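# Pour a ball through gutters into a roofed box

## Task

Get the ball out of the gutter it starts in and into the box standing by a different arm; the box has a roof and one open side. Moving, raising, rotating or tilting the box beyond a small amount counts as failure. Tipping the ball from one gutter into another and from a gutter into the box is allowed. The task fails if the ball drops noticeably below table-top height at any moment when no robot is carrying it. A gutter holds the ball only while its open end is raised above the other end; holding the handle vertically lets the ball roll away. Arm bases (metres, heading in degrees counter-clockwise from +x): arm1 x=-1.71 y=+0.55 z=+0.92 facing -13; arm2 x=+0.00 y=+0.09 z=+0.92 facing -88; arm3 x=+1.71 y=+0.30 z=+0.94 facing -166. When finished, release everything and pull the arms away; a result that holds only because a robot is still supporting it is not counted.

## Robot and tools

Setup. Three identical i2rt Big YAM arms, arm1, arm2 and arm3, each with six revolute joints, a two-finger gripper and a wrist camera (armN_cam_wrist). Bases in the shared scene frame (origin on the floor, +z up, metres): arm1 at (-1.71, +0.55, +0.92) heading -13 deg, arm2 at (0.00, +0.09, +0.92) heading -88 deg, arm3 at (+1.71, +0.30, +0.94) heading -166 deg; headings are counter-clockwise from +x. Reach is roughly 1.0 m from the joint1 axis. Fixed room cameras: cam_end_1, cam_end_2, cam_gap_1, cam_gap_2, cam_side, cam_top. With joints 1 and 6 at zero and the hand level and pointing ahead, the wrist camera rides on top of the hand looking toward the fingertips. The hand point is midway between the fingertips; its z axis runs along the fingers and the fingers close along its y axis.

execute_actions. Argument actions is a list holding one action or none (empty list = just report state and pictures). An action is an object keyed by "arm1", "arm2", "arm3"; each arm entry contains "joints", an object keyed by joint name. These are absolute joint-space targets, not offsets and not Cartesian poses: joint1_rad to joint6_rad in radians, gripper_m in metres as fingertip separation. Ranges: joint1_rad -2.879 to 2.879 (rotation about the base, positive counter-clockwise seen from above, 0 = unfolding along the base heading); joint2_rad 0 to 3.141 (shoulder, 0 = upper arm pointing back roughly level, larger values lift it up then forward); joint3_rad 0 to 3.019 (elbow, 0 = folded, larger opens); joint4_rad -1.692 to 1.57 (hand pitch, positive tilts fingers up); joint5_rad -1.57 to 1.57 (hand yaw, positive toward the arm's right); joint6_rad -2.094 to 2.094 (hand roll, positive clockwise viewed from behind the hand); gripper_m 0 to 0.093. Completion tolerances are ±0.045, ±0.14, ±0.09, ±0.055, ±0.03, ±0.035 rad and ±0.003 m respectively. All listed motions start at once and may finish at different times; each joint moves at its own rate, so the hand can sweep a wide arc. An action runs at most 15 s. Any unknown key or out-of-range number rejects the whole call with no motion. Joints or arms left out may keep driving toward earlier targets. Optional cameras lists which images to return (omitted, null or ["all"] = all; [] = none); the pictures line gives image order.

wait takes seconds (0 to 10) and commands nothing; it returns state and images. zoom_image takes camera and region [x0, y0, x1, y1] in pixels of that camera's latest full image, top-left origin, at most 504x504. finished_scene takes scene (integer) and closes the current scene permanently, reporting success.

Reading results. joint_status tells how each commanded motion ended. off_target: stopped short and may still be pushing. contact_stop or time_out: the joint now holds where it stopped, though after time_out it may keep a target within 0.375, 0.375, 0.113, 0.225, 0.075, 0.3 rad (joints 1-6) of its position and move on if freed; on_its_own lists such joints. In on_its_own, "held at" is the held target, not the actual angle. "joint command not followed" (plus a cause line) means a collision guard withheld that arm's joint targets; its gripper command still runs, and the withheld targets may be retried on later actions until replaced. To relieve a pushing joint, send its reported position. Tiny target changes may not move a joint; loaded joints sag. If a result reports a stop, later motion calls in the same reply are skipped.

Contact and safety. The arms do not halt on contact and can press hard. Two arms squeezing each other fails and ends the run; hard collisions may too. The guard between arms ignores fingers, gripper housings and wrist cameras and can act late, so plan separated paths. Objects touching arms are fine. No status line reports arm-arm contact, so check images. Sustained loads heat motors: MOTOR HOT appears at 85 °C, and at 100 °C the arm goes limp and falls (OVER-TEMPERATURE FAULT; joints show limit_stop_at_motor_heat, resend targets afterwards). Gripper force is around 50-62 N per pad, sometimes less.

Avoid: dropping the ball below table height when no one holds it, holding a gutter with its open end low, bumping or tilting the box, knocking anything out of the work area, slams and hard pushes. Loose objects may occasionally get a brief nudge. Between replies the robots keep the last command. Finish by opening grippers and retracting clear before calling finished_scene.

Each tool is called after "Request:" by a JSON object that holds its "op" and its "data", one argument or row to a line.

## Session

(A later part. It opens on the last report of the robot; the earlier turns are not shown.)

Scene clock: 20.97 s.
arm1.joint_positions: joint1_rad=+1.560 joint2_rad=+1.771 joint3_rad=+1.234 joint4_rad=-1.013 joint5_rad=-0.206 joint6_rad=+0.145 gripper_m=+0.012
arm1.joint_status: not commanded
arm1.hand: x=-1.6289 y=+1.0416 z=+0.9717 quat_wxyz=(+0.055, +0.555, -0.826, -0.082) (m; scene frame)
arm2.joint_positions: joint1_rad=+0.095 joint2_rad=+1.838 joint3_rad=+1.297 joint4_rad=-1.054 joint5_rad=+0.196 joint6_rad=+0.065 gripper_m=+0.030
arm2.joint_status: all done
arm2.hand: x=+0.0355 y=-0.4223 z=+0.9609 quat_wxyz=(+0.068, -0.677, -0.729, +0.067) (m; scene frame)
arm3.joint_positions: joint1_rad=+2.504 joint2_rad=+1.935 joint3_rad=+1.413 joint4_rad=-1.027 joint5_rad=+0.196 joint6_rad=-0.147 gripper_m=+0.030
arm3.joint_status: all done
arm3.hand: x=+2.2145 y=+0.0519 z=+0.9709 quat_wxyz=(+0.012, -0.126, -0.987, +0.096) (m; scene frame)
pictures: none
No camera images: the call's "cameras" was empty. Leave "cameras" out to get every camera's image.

Good depth now. Closing the grippers.

Request:
{"op": "execute_actions", "data": {
  "actions": [
    {"arm2":{"joints":{"joint2_rad":1.845,"gripper_m":0.0}},"arm3":{"joints":{"joint2_rad":1.94,"gripper_m":0.0}}}
  ],
  "cameras": ["arm1_cam_wrist","arm2_cam_wrist","arm3_cam_wrist","cam_side"]
}}

Scene clock: 21.57 s.
arm1.joint_positions: joint1_rad=+1.560 joint2_rad=+1.771 joint3_rad=+1.234 joint4_rad=-1.013 joint5_rad=-0.206 joint6_rad=+0.145 gripper_m=+0.012
arm1.joint_status: not commanded
arm1.hand: x=-1.6289 y=+1.0416 z=+0.9717 quat_wxyz=(+0.055, +0.555, -0.826, -0.082) (m; scene frame)
arm2.joint_positions: joint1_rad=+0.095 joint2_rad=+1.836 joint3_rad=+1.297 joint4_rad=-1.054 joint5_rad=+0.208 joint6_rad=+0.068 gripper_m=+0.011
arm2.joint_status: gripper_m off_target (ended at +0.011, target +0.000); the others done
arm2.hand: x=+0.0334 y=-0.4228 z=+0.9620 quat_wxyz=(+0.071, -0.678, -0.728, +0.072) (m; scene frame)
arm3.joint_positions: joint1_rad=+2.504 joint2_rad=+1.935 joint3_rad=+1.413 joint4_rad=-1.026 joint5_rad=+0.203 joint6_rad=-0.147 gripper_m=+0.012
arm3.joint_status: gripper_m off_target (ended at +0.012, target +0.000); the others done
arm3.hand: x=+2.2142 y=+0.0506 z=+0.9711 quat_wxyz=(+0.012, -0.127, -0.987, +0.099) (m; scene frame)
pictures: arm1_cam_wrist, arm2_cam_wrist, arm3_cam_wrist, cam_side
Images, in order (width x height): arm1_cam_wrist 504x504, arm2_cam_wrist 504x504, arm3_cam_wrist 504x504, cam_side 896x504.

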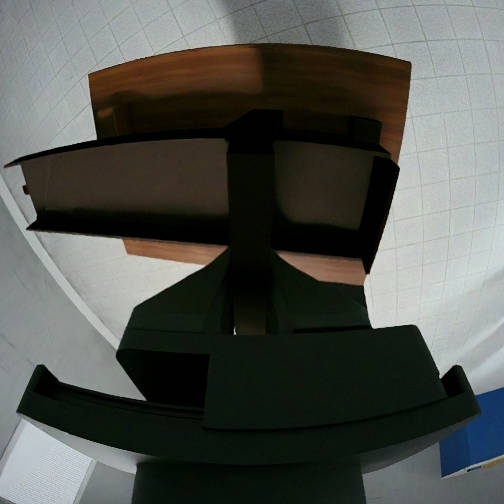

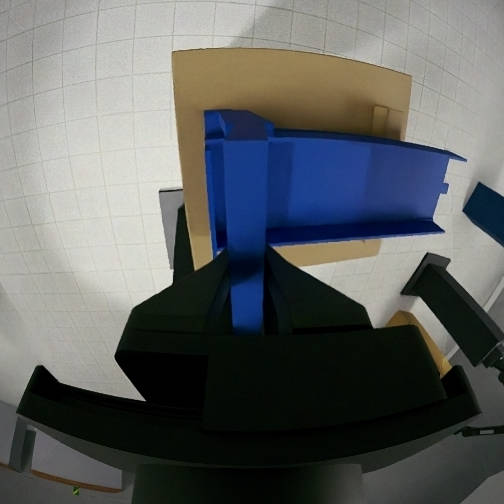

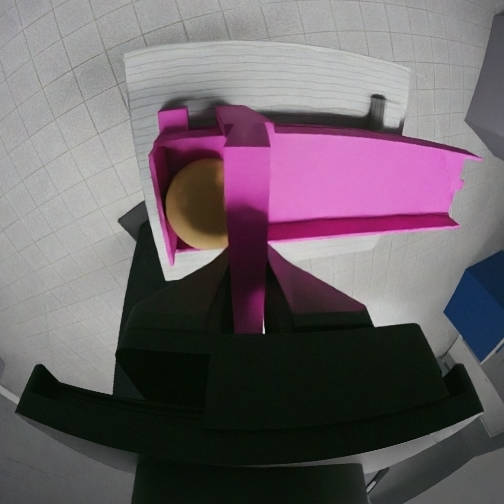

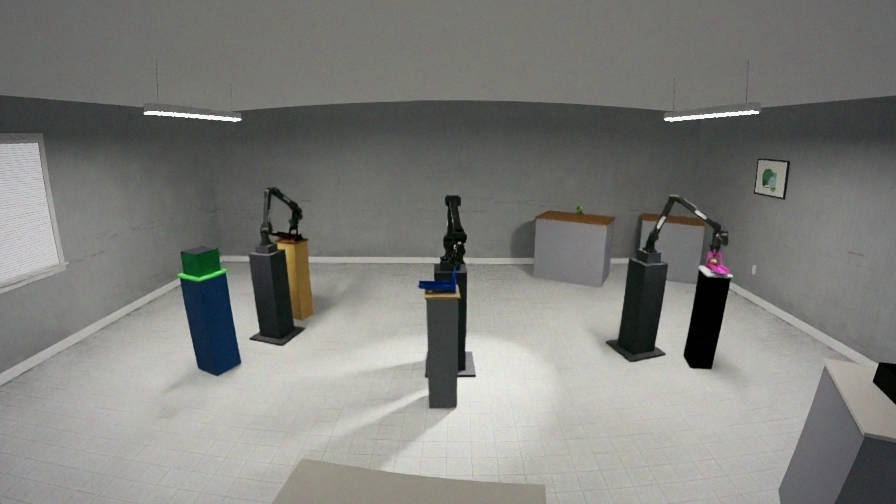

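Request:
{"op": "execute_actions", "data": {
  "actions": [
    {"arm1":{"joints":{"joint2_rad":1.55,"joint5_rad":-0.3}},"arm2":{"joints":{"joint2_rad":1.62,"joint5_rad":0.3}},"arm3":{"joints":{"joint2_rad":1.74,"joint5_rad":0.38}}}
  ],
  "cameras": ["arm3_cam_wrist","cam_side","cam_end_2","cam_end_1"]
}}

Scene clock: 23.13 s.
arm1.joint_positions: joint1_rad=+1.558 joint2_rad=+1.548 joint3_rad=+1.224 joint4_rad=-1.013 joint5_rad=-0.294 joint6_rad=+0.145 gripper_m=+0.011
arm1.joint_status: all done
arm1.hand: x=-1.6431 y=+1.0461 z=+1.0784 quat_wxyz=(+0.005, +0.562, -0.807, -0.184) (m; scene frame)
arm2.joint_positions: joint1_rad=+0.094 joint2_rad=+1.607 joint3_rad=+1.286 joint4_rad=-1.054 joint5_rad=+0.294 joint6_rad=+0.068 gripper_m=+0.011
arm2.joint_status: all done
arm2.hand: x=+0.0187 y=-0.4276 z=+1.0740 quat_wxyz=(+0.014, -0.683, -0.710, +0.173) (m; scene frame)
arm3.joint_positions: joint1_rad=+2.504 joint2_rad=+1.739 joint3_rad=+1.397 joint4_rad=-1.026 joint5_rad=+0.373 joint6_rad=-0.147 gripper_m=+0.012
arm3.joint_status: all done
arm3.hand: x=+2.2047 y=+0.0237 z=+1.0785 quat_wxyz=(-0.050, -0.143, -0.968, +0.203) (m; scene frame)
pictures: arm3_cam_wrist, cam_end_1, cam_end_2, cam_side
Images, in order (width x height): arm3_cam_wrist 504x504, cam_end_1 896x504, cam_end_2 896x504, cam_side 896x504.

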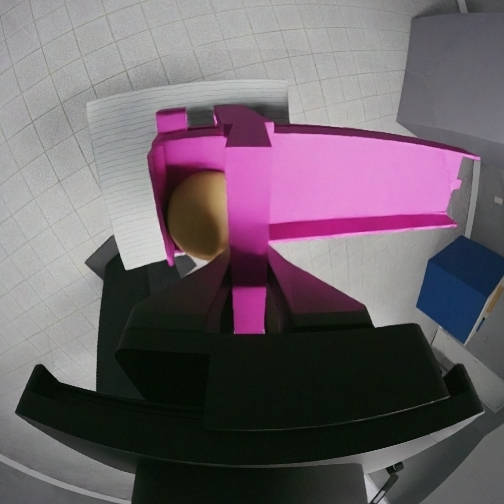

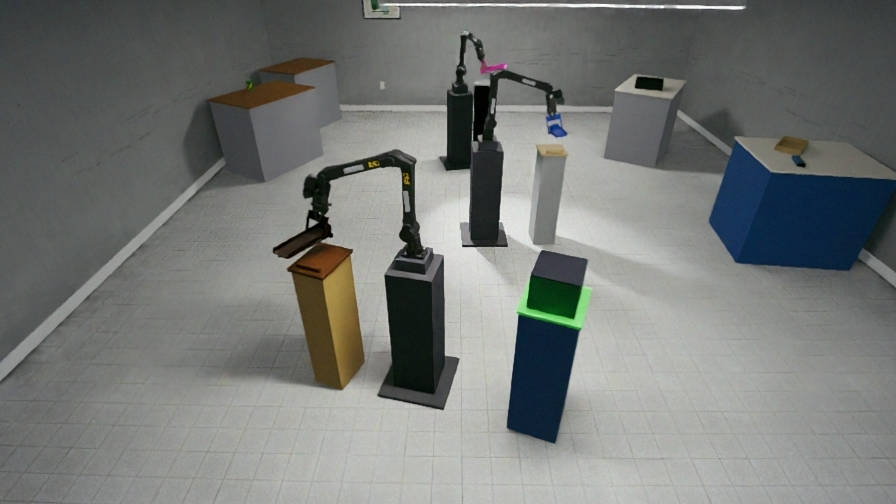

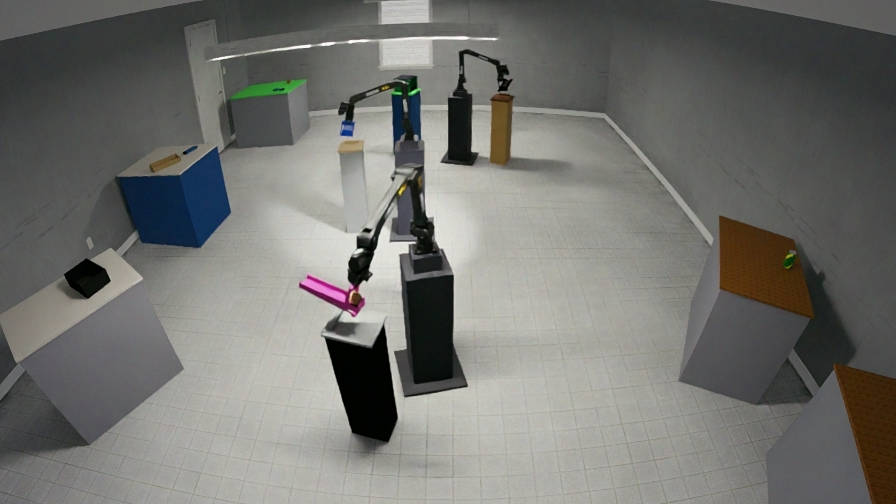

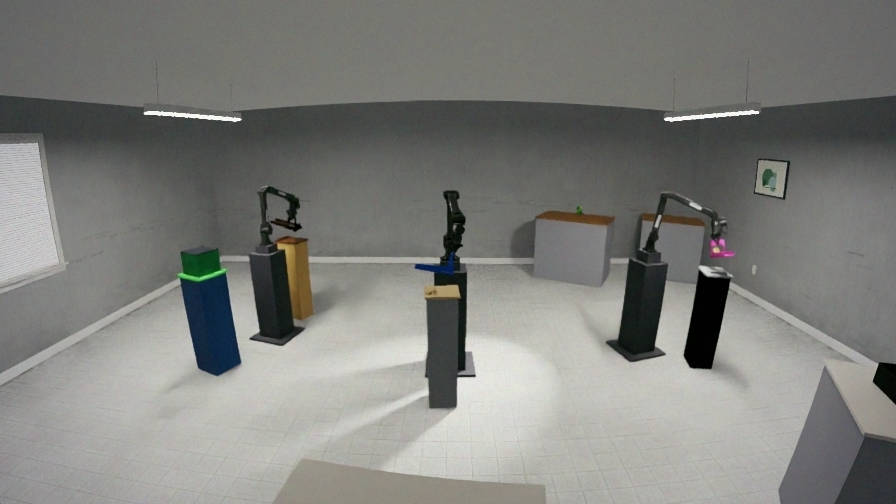

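Request:
{"op": "execute_actions", "data": {
  "actions": [
    {"arm1":{"joints":{"joint1_rad":0.4,"joint3_rad":1.35,"joint5_rad":0,"joint6_rad":1.58}},"arm2":{"joints":{"joint1_rad":2.1,"joint3_rad":1.45,"joint5_rad":0,"joint6_rad":-1.58}},"arm3":{"joints":{"joint4_rad":-0.78,"joint6_rad":-1.58}}}
  ],
  "cameras": ["arm3_cam_wrist","cam_side","cam_top"]
}}

Scene clock: 26.90 s.
arm1.joint_positions: joint1_rad=+0.397 joint2_rad=+1.552 joint3_rad=+1.293 joint4_rad=-1.008 joint5_rad=+0.002 joint6_rad=+1.565 gripper_m=+0.012
arm1.joint_status: all done
arm1.hand: x=-1.1987 y=+0.6353 z=+1.1025 quat_wxyz=(-0.102, -0.637, -0.754, -0.121) (m; scene frame)
arm2.joint_positions: joint1_rad=+2.109 joint2_rad=+1.619 joint3_rad=+1.407 joint4_rad=-1.046 joint5_rad=-0.001 joint6_rad=-1.571 gripper_m=+0.012
arm2.joint_status: all done
arm2.hand: x=+0.4646 y=+0.3922 z=+1.1132 quat_wxyz=(-0.137, +0.869, -0.469, +0.077) (m; scene frame)
arm3.joint_positions: joint1_rad=+2.504 joint2_rad=+1.739 joint3_rad=+1.397 joint4_rad=-0.799 joint5_rad=+0.373 joint6_rad=-1.575 gripper_m=+0.011
arm3.joint_status: all done
arm3.hand: x=+2.2509 y=+0.0041 z=+1.0953 quat_wxyz=(+0.032, +0.498, -0.821, +0.276) (m; scene frame)
pictures: arm3_cam_wrist, cam_side, cam_top
Images, in order (width x height): arm3_cam_wrist 504x504, cam_side 896x504, cam_top 896x504.

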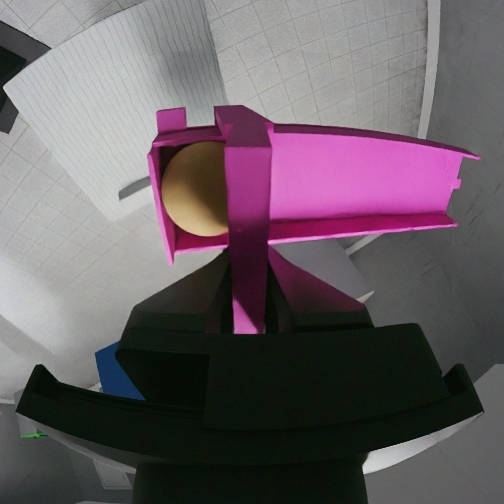

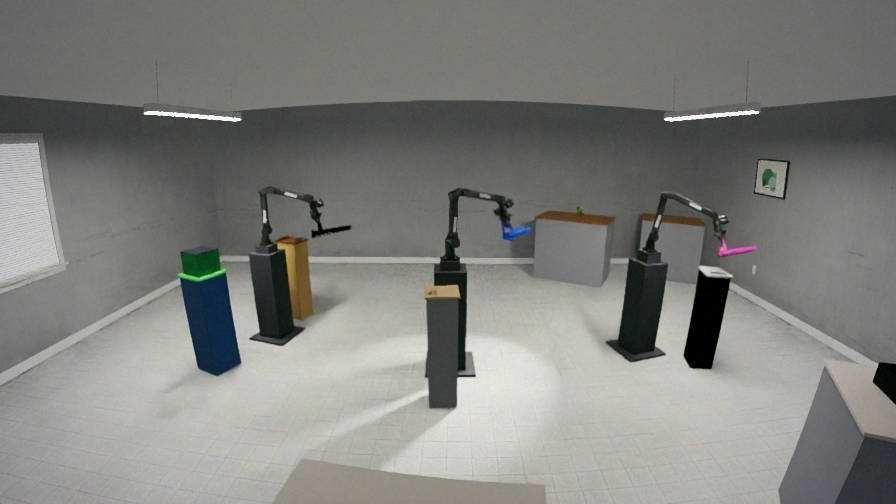

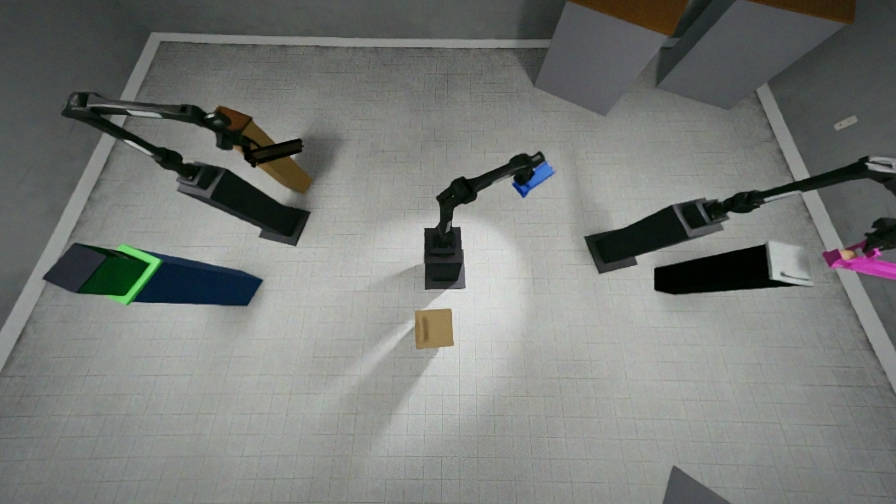

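Request:
{"op": "execute_actions", "data": {
  "actions": [
    {"arm2":{"joints":{"joint2_rad":2.05,"joint3_rad":1.85,"joint4_rad":-1.045}},"arm3":{"joints":{"joint1_rad":-0.117,"joint2_rad":1.92,"joint3_rad":1.86,"joint5_rad":0}}}
  ],
  "cameras": ["arm3_cam_wrist","cam_side","cam_gap_2"]
}}

Scene clock: 30.40 s.
arm1.joint_positions: joint1_rad=+0.397 joint2_rad=+1.552 joint3_rad=+1.293 joint4_rad=-1.008 joint5_rad=+0.002 joint6_rad=+1.565 gripper_m=+0.012
arm1.joint_status: not commanded
arm1.hand: x=-1.1987 y=+0.6353 z=+1.1025 quat_wxyz=(-0.102, -0.637, -0.754, -0.121) (m; scene frame)
arm2.joint_positions: joint1_rad=+2.109 joint2_rad=+2.068 joint3_rad=+1.785 joint4_rad=-1.049 joint5_rad=-0.001 joint6_rad=-1.572 gripper_m=+0.012
arm2.joint_status: all done
arm2.hand: x=+0.5740 y=+0.4631 z=+1.0077 quat_wxyz=(-0.105, +0.874, -0.471, +0.060) (m; scene frame)
arm3.joint_positions: joint1_rad=-0.113 joint2_rad=+1.952 joint3_rad=+1.823 joint4_rad=-0.782 joint5_rad=+0.003 joint6_rad=-1.579 gripper_m=+0.011
arm3.joint_status: all done
arm3.hand: x=+0.9639 y=+0.2059 z=+1.1474 quat_wxyz=(+0.214, -0.624, -0.713, +0.238) (m; scene frame)
pictures: arm3_cam_wrist, cam_gap_2, cam_side
Images, in order (width x height): arm3_cam_wrist 504x504, cam_gap_2 896x504, cam_side 896x504.

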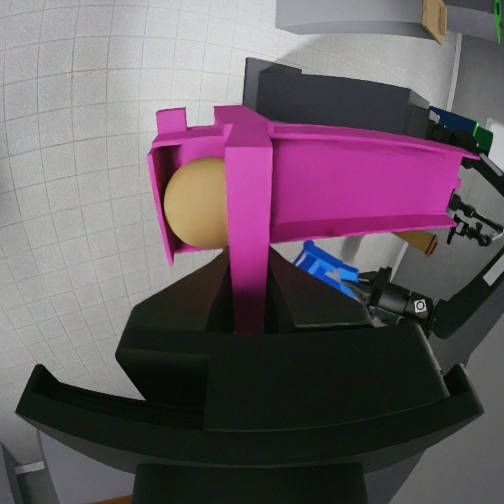

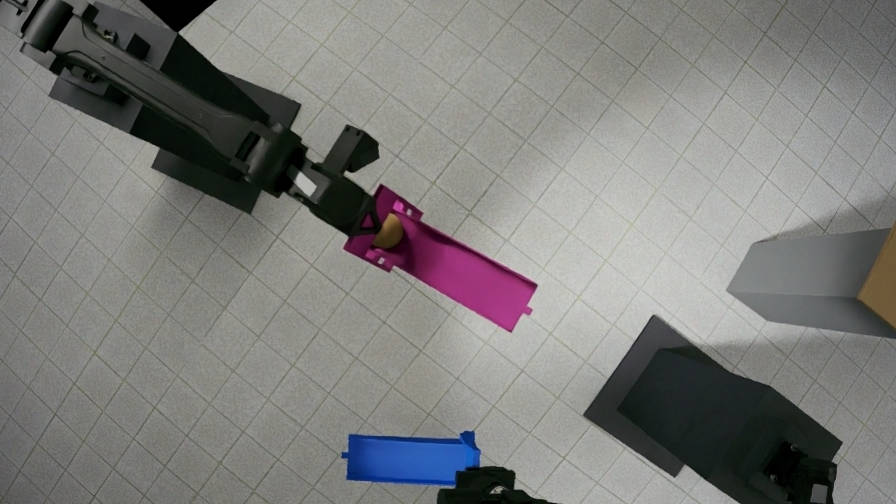

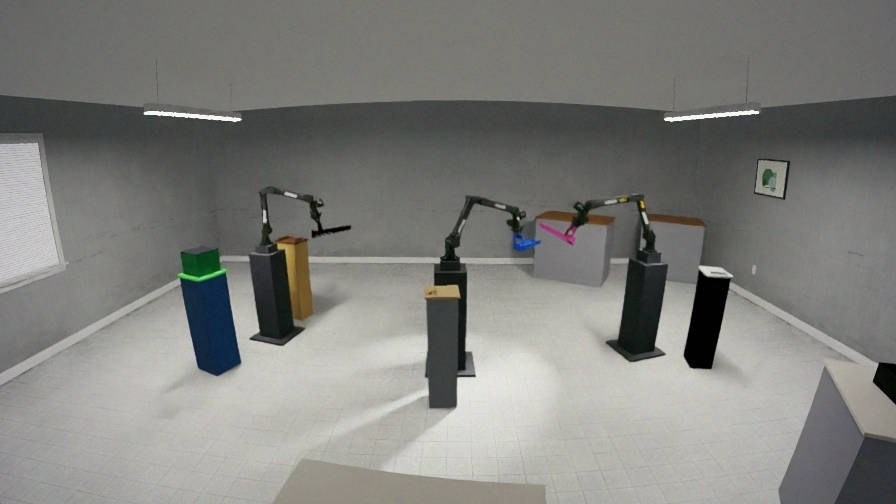

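Request:
{"op": "execute_actions", "data": {
  "actions": [
    {"arm2":{"joints":{"joint1_rad":1.64}},"arm3":{"joints":{"joint4_rad":-1.2}}}
  ],
  "cameras": ["arm3_cam_wrist","arm2_cam_wrist","cam_side","cam_gap_2"]
}}

Scene clock: 32.40 s.
arm1.joint_positions: joint1_rad=+0.397 joint2_rad=+1.552 joint3_rad=+1.293 joint4_rad=-1.008 joint5_rad=+0.002 joint6_rad=+1.565 gripper_m=+0.012
arm1.joint_status: not commanded
arm1.hand: x=-1.1987 y=+0.6353 z=+1.1025 quat_wxyz=(-0.102, -0.637, -0.754, -0.121) (m; scene frame)
arm2.joint_positions: joint1_rad=+1.649 joint2_rad=+2.068 joint3_rad=+1.788 joint4_rad=-1.049 joint5_rad=+0.001 joint6_rad=-1.573 gripper_m=+0.012
arm2.joint_status: all done
arm2.hand: x=+0.6826 y=+0.1684 z=+1.0108 quat_wxyz=(-0.091, +0.743, -0.658, +0.084) (m; scene frame)
arm3.joint_positions: joint1_rad=-0.113 joint2_rad=+1.952 joint3_rad=+1.823 joint4_rad=-1.196 joint5_rad=+0.003 joint6_rad=-1.579 gripper_m=+0.012
arm3.joint_status: all done
arm3.hand: x=+1.0546 y=+0.2174 z=+1.1040 quat_wxyz=(+0.080, -0.654, -0.747, +0.087) (m; scene frame)
pictures: arm2_cam_wrist, arm3_cam_wrist, cam_gap_2, cam_side
Images, in order (width x height): arm2_cam_wrist 504x504, arm3_cam_wrist 504x504, cam_gap_2 896x504, cam_side 896x504.

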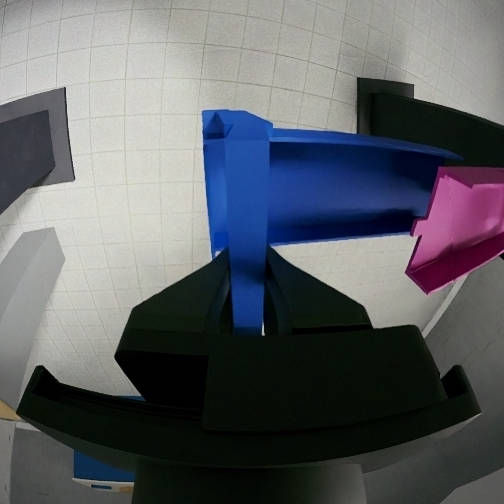

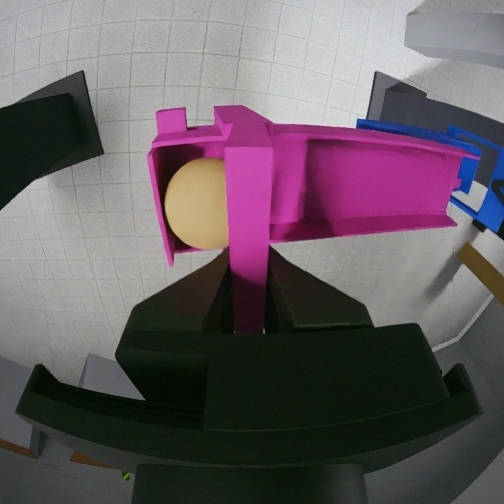

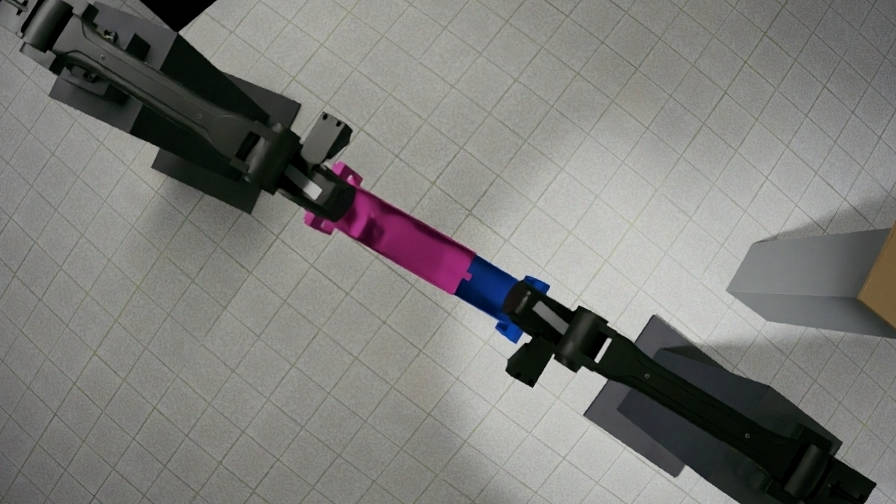

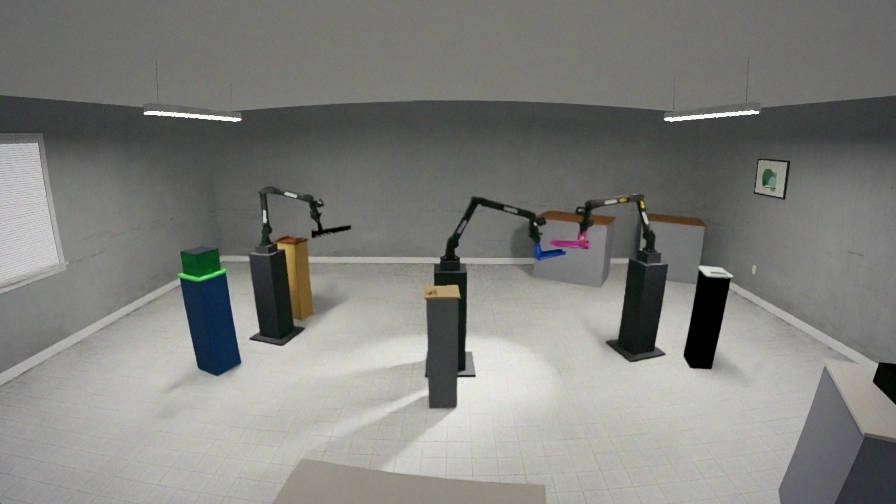

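Request:
{"op": "zoom_image", "data": {
  "camera": "cam_side",
  "region": [510, 190, 620, 280]
}}

Request:
{"op": "zoom_image", "data": {
  "camera": "cam_gap_2",
  "region": [290, 140, 590, 380]
}}

Region (510, 190, 620, 280) of cam_side's 896x504 image, scaled by 4.582, with more detail than that image has; it fills the top 412 rows of this view, and the rest is white.

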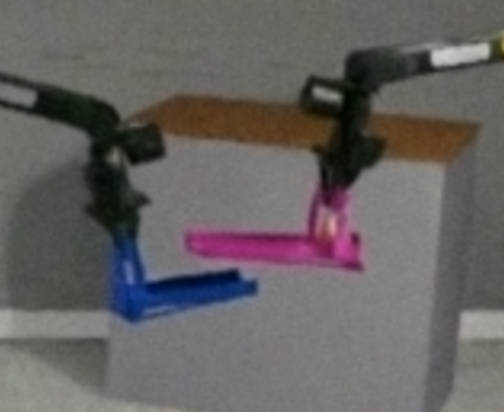

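Region (290, 140, 590, 380) of cam_gap_2's 896x504 image, scaled by 1.680, with more detail than that image has; it fills the top 403 rows of this view, and the rest is white.

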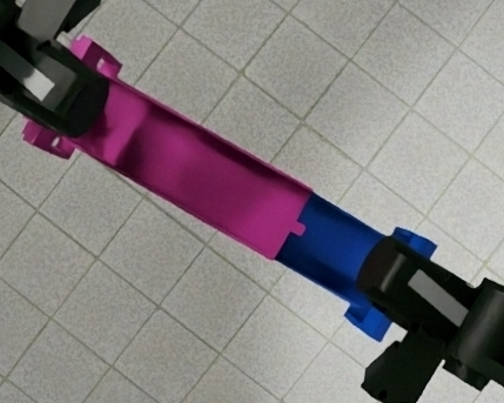

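Request:
{"op": "execute_actions", "data": {
  "actions": [
    {"arm3":{"joints":{"joint4_rad":-1.40}}}
  ],
  "cameras": ["arm3_cam_wrist","arm2_cam_wrist","cam_side","cam_gap_2"]
}}

Scene clock: 33.67 s.
arm1.joint_positions: joint1_rad=+0.397 joint2_rad=+1.552 joint3_rad=+1.293 joint4_rad=-1.008 joint5_rad=+0.002 joint6_rad=+1.565 gripper_m=+0.012
arm1.joint_status: not commanded
arm1.hand: x=-1.1987 y=+0.6353 z=+1.1025 quat_wxyz=(-0.102, -0.637, -0.754, -0.121) (m; scene frame)
arm2.joint_positions: joint1_rad=+1.649 joint2_rad=+2.068 joint3_rad=+1.788 joint4_rad=-1.049 joint5_rad=+0.001 joint6_rad=-1.573 gripper_m=+0.011
arm2.joint_status: not commanded
arm2.hand: x=+0.6826 y=+0.1684 z=+1.0108 quat_wxyz=(-0.091, +0.743, -0.658, +0.084) (m; scene frame)
arm3.joint_positions: joint1_rad=-0.113 joint2_rad=+1.944 joint3_rad=+1.823 joint4_rad=-1.392 joint5_rad=+0.002 joint6_rad=-1.579 gripper_m=+0.012
arm3.joint_status: all done
arm3.hand: x=+1.1020 y=+0.2233 z=+1.1026 quat_wxyz=(+0.018, -0.658, -0.752, +0.018) (m; scene frame)
pictures: arm2_cam_wrist, arm3_cam_wrist, cam_gap_2, cam_side
Images, in order (width x height): arm2_cam_wrist 504x504, arm3_cam_wrist 504x504, cam_gap_2 896x504, cam_side 896x504.

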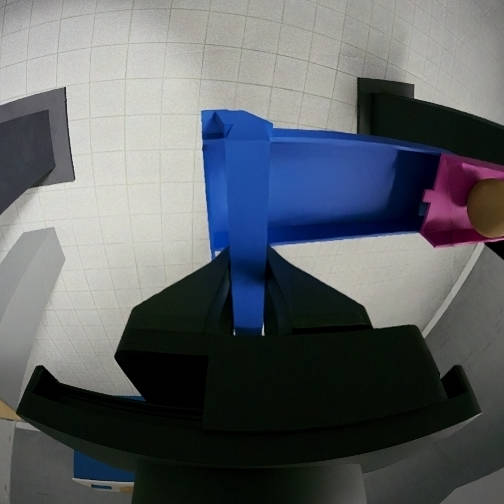

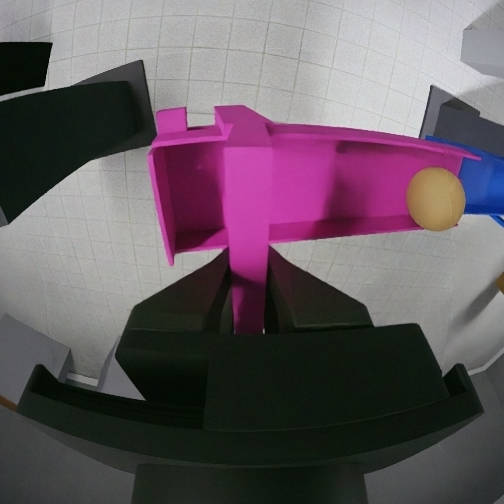

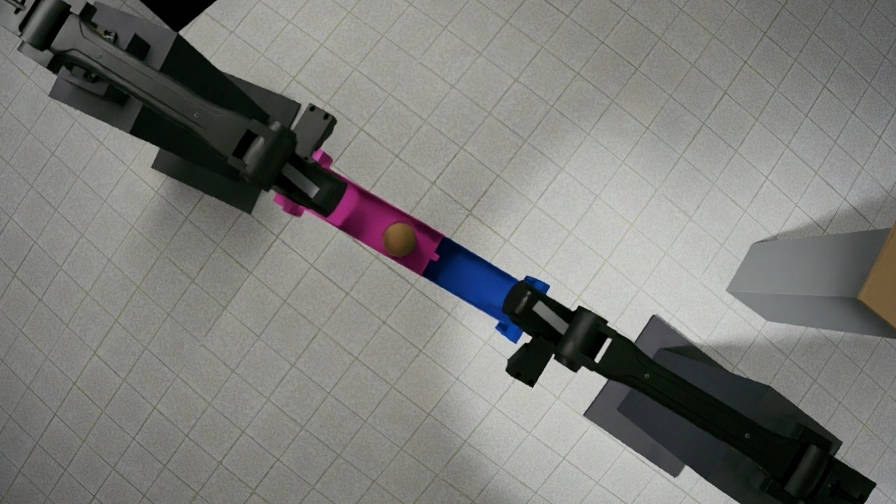

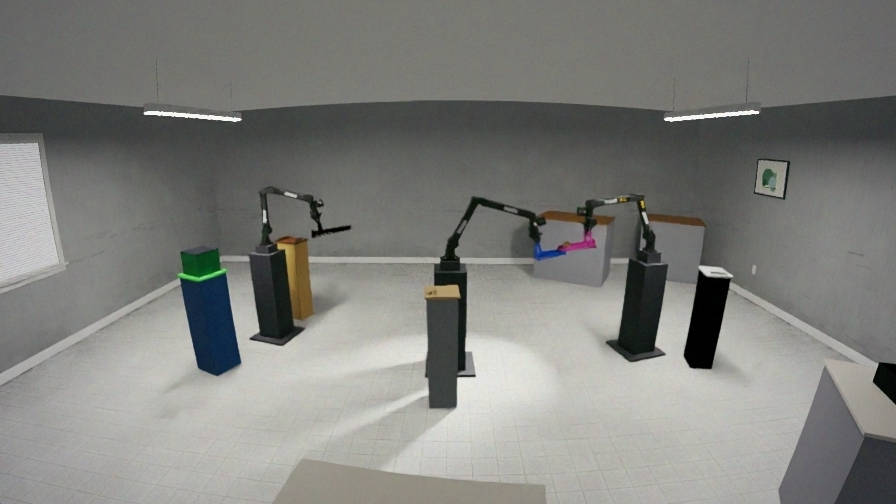

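Request:
{"op": "zoom_image", "data": {
  "camera": "cam_side",
  "region": [510, 190, 620, 280]
}}

Request:
{"op": "wait", "data": {
  "seconds": 1.5
}}

Region (510, 190, 620, 280) of cam_side's 896x504 image, scaled by 4.582, with more detail than that image has; it fills the top 412 rows of this view, and the rest is white.

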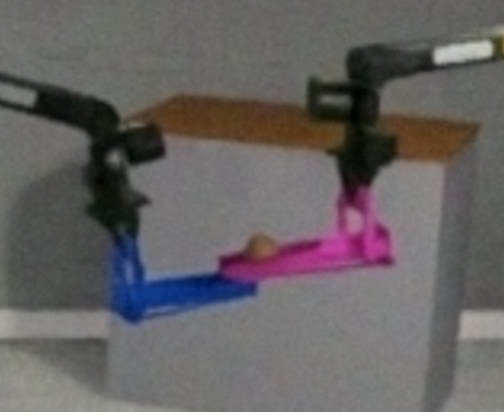

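Scene clock: 35.23 s.
arm1.joint_positions: joint1_rad=+0.397 joint2_rad=+1.552 joint3_rad=+1.293 joint4_rad=-1.008 joint5_rad=+0.002 joint6_rad=+1.565 gripper_m=+0.012
arm1.joint_status: not commanded
arm1.hand: x=-1.1987 y=+0.6353 z=+1.1025 quat_wxyz=(-0.102, -0.637, -0.754, -0.121) (m; scene frame)
arm2.joint_positions: joint1_rad=+1.649 joint2_rad=+2.068 joint3_rad=+1.788 joint4_rad=-1.050 joint5_rad=+0.000 joint6_rad=-1.573 gripper_m=+0.011
arm2.joint_status: not commanded
arm2.hand: x=+0.6823 y=+0.1685 z=+1.0107 quat_wxyz=(-0.090, +0.743, -0.657, +0.083) (m; scene frame)
arm3.joint_positions: joint1_rad=-0.113 joint2_rad=+1.944 joint3_rad=+1.823 joint4_rad=-1.393 joint5_rad=+0.002 joint6_rad=-1.579 gripper_m=+0.012
arm3.joint_status: all done
arm3.hand: x=+1.1022 y=+0.2233 z=+1.1026 quat_wxyz=(+0.018, -0.658, -0.752, +0.017) (m; scene frame)
wait: 1.50 s; at rest by 0.57 s
pictures: arm1_cam_wrist, arm2_cam_wrist, arm3_cam_wrist, cam_end_1, cam_end_2, cam_gap_1, cam_gap_2, cam_side, cam_top
Images, in order (width x height): arm1_cam_wrist 504x504, arm2_cam_wrist 504x504, arm3_cam_wrist 504x504, cam_end_1 896x504, cam_end_2 896x504, cam_gap_1 896x504, cam_gap_2 896x504, cam_side 896x504, cam_top 896x504.

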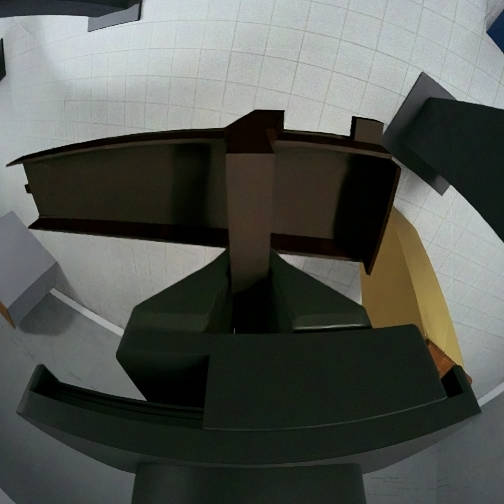

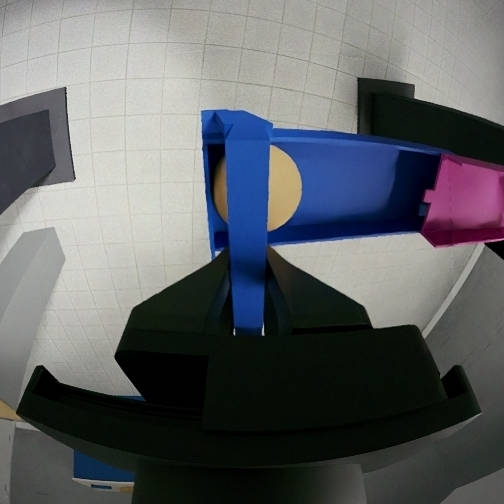

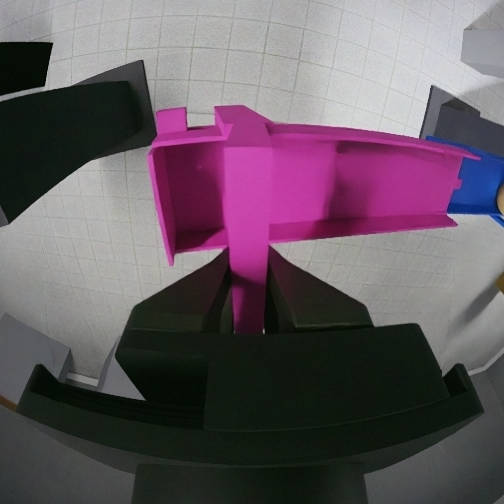

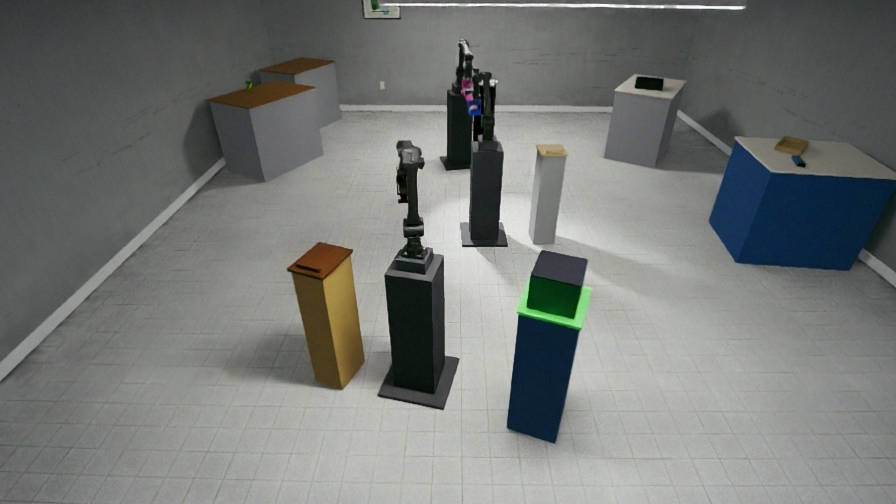

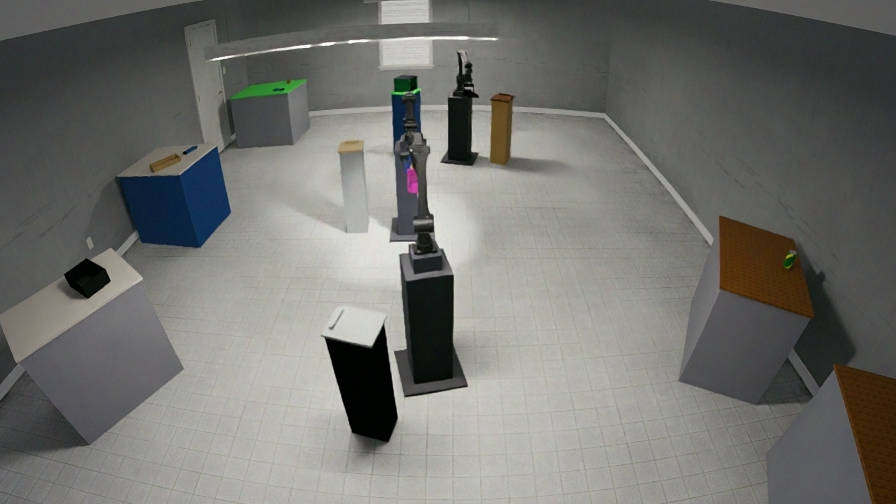

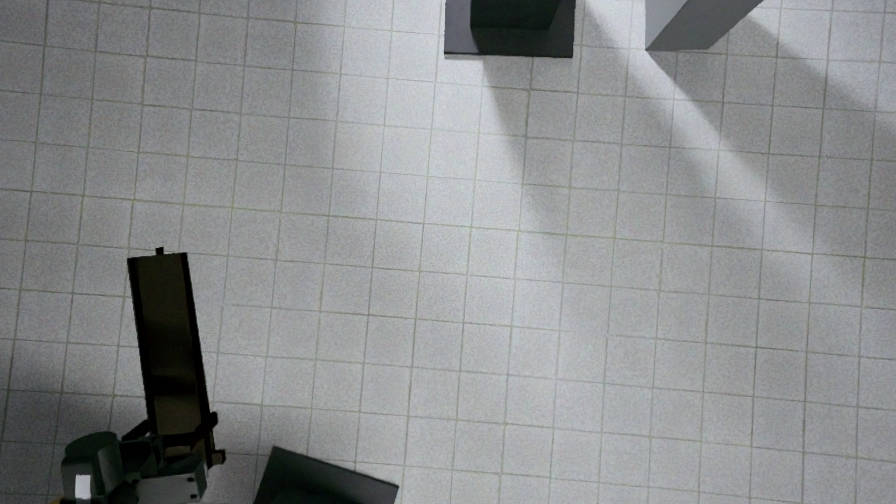

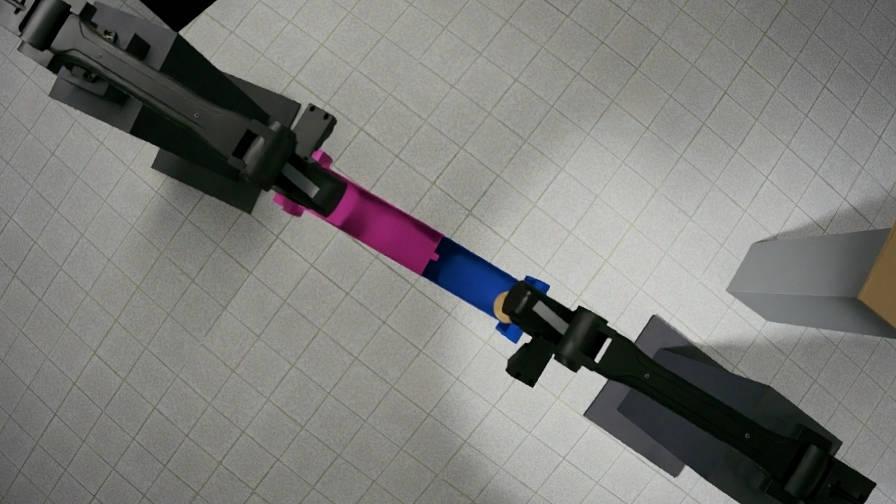

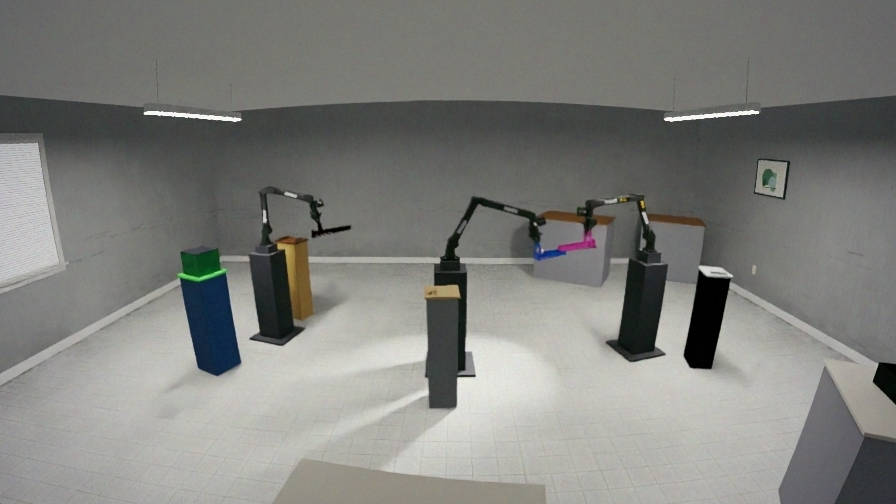

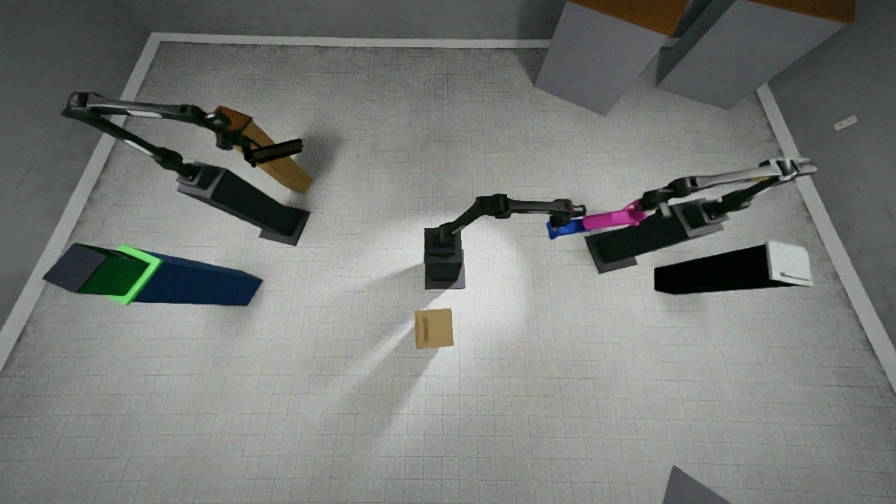

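Request:
{"op": "execute_actions", "data": {
  "actions": [
    {"arm1":{"joints":{"joint2_rad":2.06,"joint3_rad":1.86,"joint4_rad":-1.05}},"arm3":{"joints":{"joint2_rad":1.66}}}
  ],
  "cameras": ["cam_side"]
}}

Scene clock: 37.10 s.
arm1.joint_positions: joint1_rad=+0.397 joint2_rad=+2.078 joint3_rad=+1.787 joint4_rad=-1.050 joint5_rad=+0.002 joint6_rad=+1.567 gripper_m=+0.012
arm1.joint_status: all done
arm1.hand: x=-1.0381 y=+0.6622 z=+1.0058 quat_wxyz=(-0.078, -0.641, -0.758, -0.093) (m; scene frame)
arm2.joint_positions: joint1_rad=+1.649 joint2_rad=+2.068 joint3_rad=+1.788 joint4_rad=-1.050 joint5_rad=+0.000 joint6_rad=-1.573 gripper_m=+0.011
arm2.joint_status: not commanded
arm2.hand: x=+0.6823 y=+0.1685 z=+1.0107 quat_wxyz=(-0.090, +0.743, -0.657, +0.083) (m; scene frame)
arm3.joint_positions: joint1_rad=-0.113 joint2_rad=+1.672 joint3_rad=+1.823 joint4_rad=-1.399 joint5_rad=+0.002 joint6_rad=-1.579 gripper_m=+0.012
arm3.joint_status: all done
arm3.hand: x=+1.1336 y=+0.2270 z=+1.2603 quat_wxyz=(+0.106, -0.650, -0.743, +0.116) (m; scene frame)
pictures: cam_side
Images, in order (width x height): cam_side 896x504.

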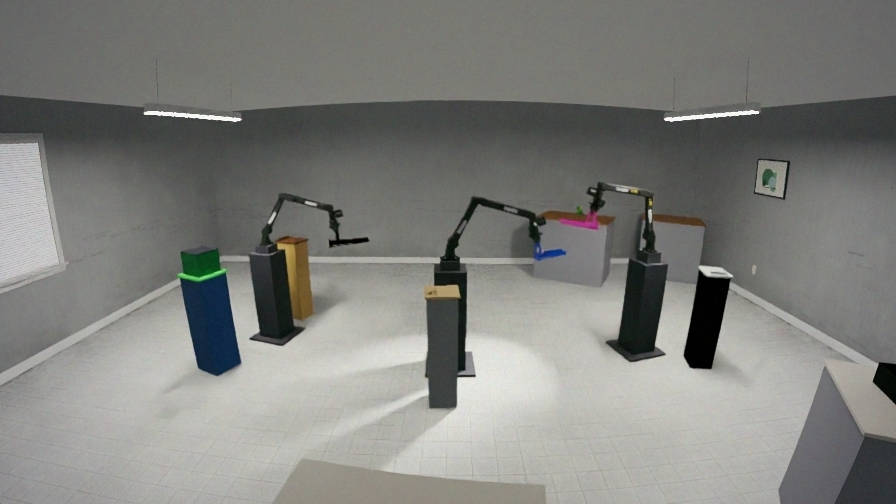

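Request:
{"op": "execute_actions", "data": {
  "actions": [
    {"arm2":{"joints":{"joint1_rad":-1.88,"joint2_rad":1.955,"joint3_rad":1.96,"joint4_rad":-0.93}},"arm3":{"joints":{"joint1_rad":2.50,"joint5_rad":0.207,"joint6_rad":-0.141}}}
  ],
  "cameras": ["arm2_cam_wrist","cam_side","cam_gap_1"]
}}

Scene clock: 40.40 s.
arm1.joint_positions: joint1_rad=+0.397 joint2_rad=+2.078 joint3_rad=+1.787 joint4_rad=-1.050 joint5_rad=+0.002 joint6_rad=+1.567 gripper_m=+0.012
arm1.joint_status: not commanded
arm1.hand: x=-1.0381 y=+0.6622 z=+1.0058 quat_wxyz=(-0.078, -0.641, -0.758, -0.093) (m; scene frame)
arm2.joint_positions: joint1_rad=-1.884 joint2_rad=+1.978 joint3_rad=+1.919 joint4_rad=-0.933 joint5_rad=+0.003 joint6_rad=-1.574 gripper_m=+0.011
arm2.joint_status: all done
arm2.hand: x=-0.7238 y=+0.2889 z=+1.1382 quat_wxyz=(+0.226, -0.763, -0.581, +0.170) (m; scene frame)
arm3.joint_positions: joint1_rad=+2.505 joint2_rad=+1.680 joint3_rad=+1.823 joint4_rad=-1.399 joint5_rad=+0.201 joint6_rad=-0.147 gripper_m=+0.012
arm3.joint_status: all done
arm3.hand: x=+2.2372 y=+0.0406 z=+1.2667 quat_wxyz=(-0.127, -0.139, -0.973, +0.136) (m; scene frame)
pictures: arm2_cam_wrist, cam_gap_1, cam_side
Images, in order (width x height): arm2_cam_wrist 504x504, cam_gap_1 896x504, cam_side 896x504.

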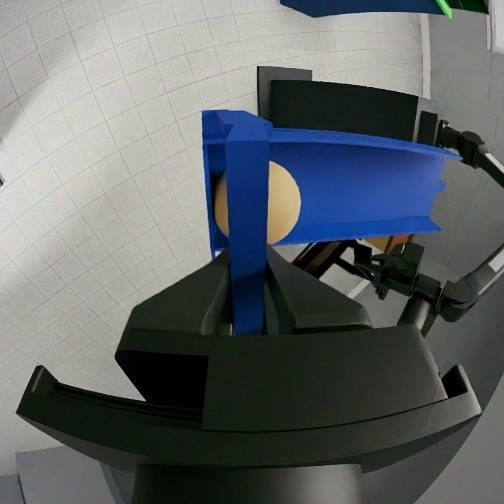

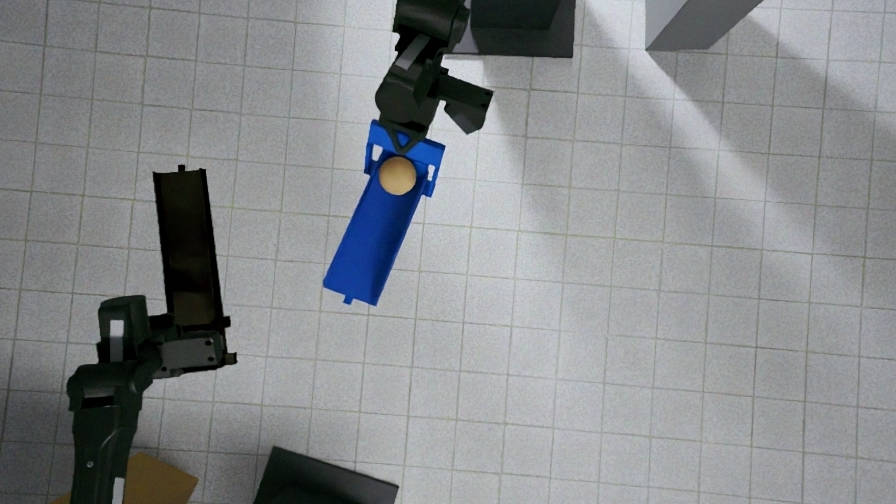

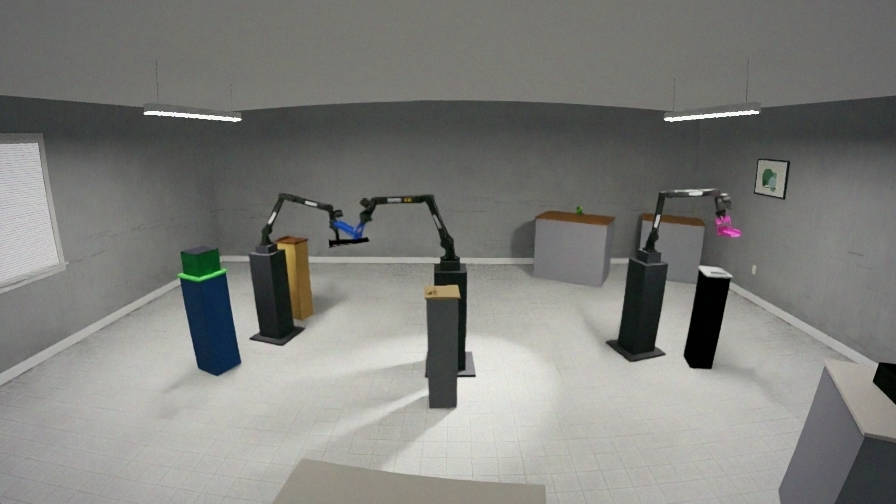

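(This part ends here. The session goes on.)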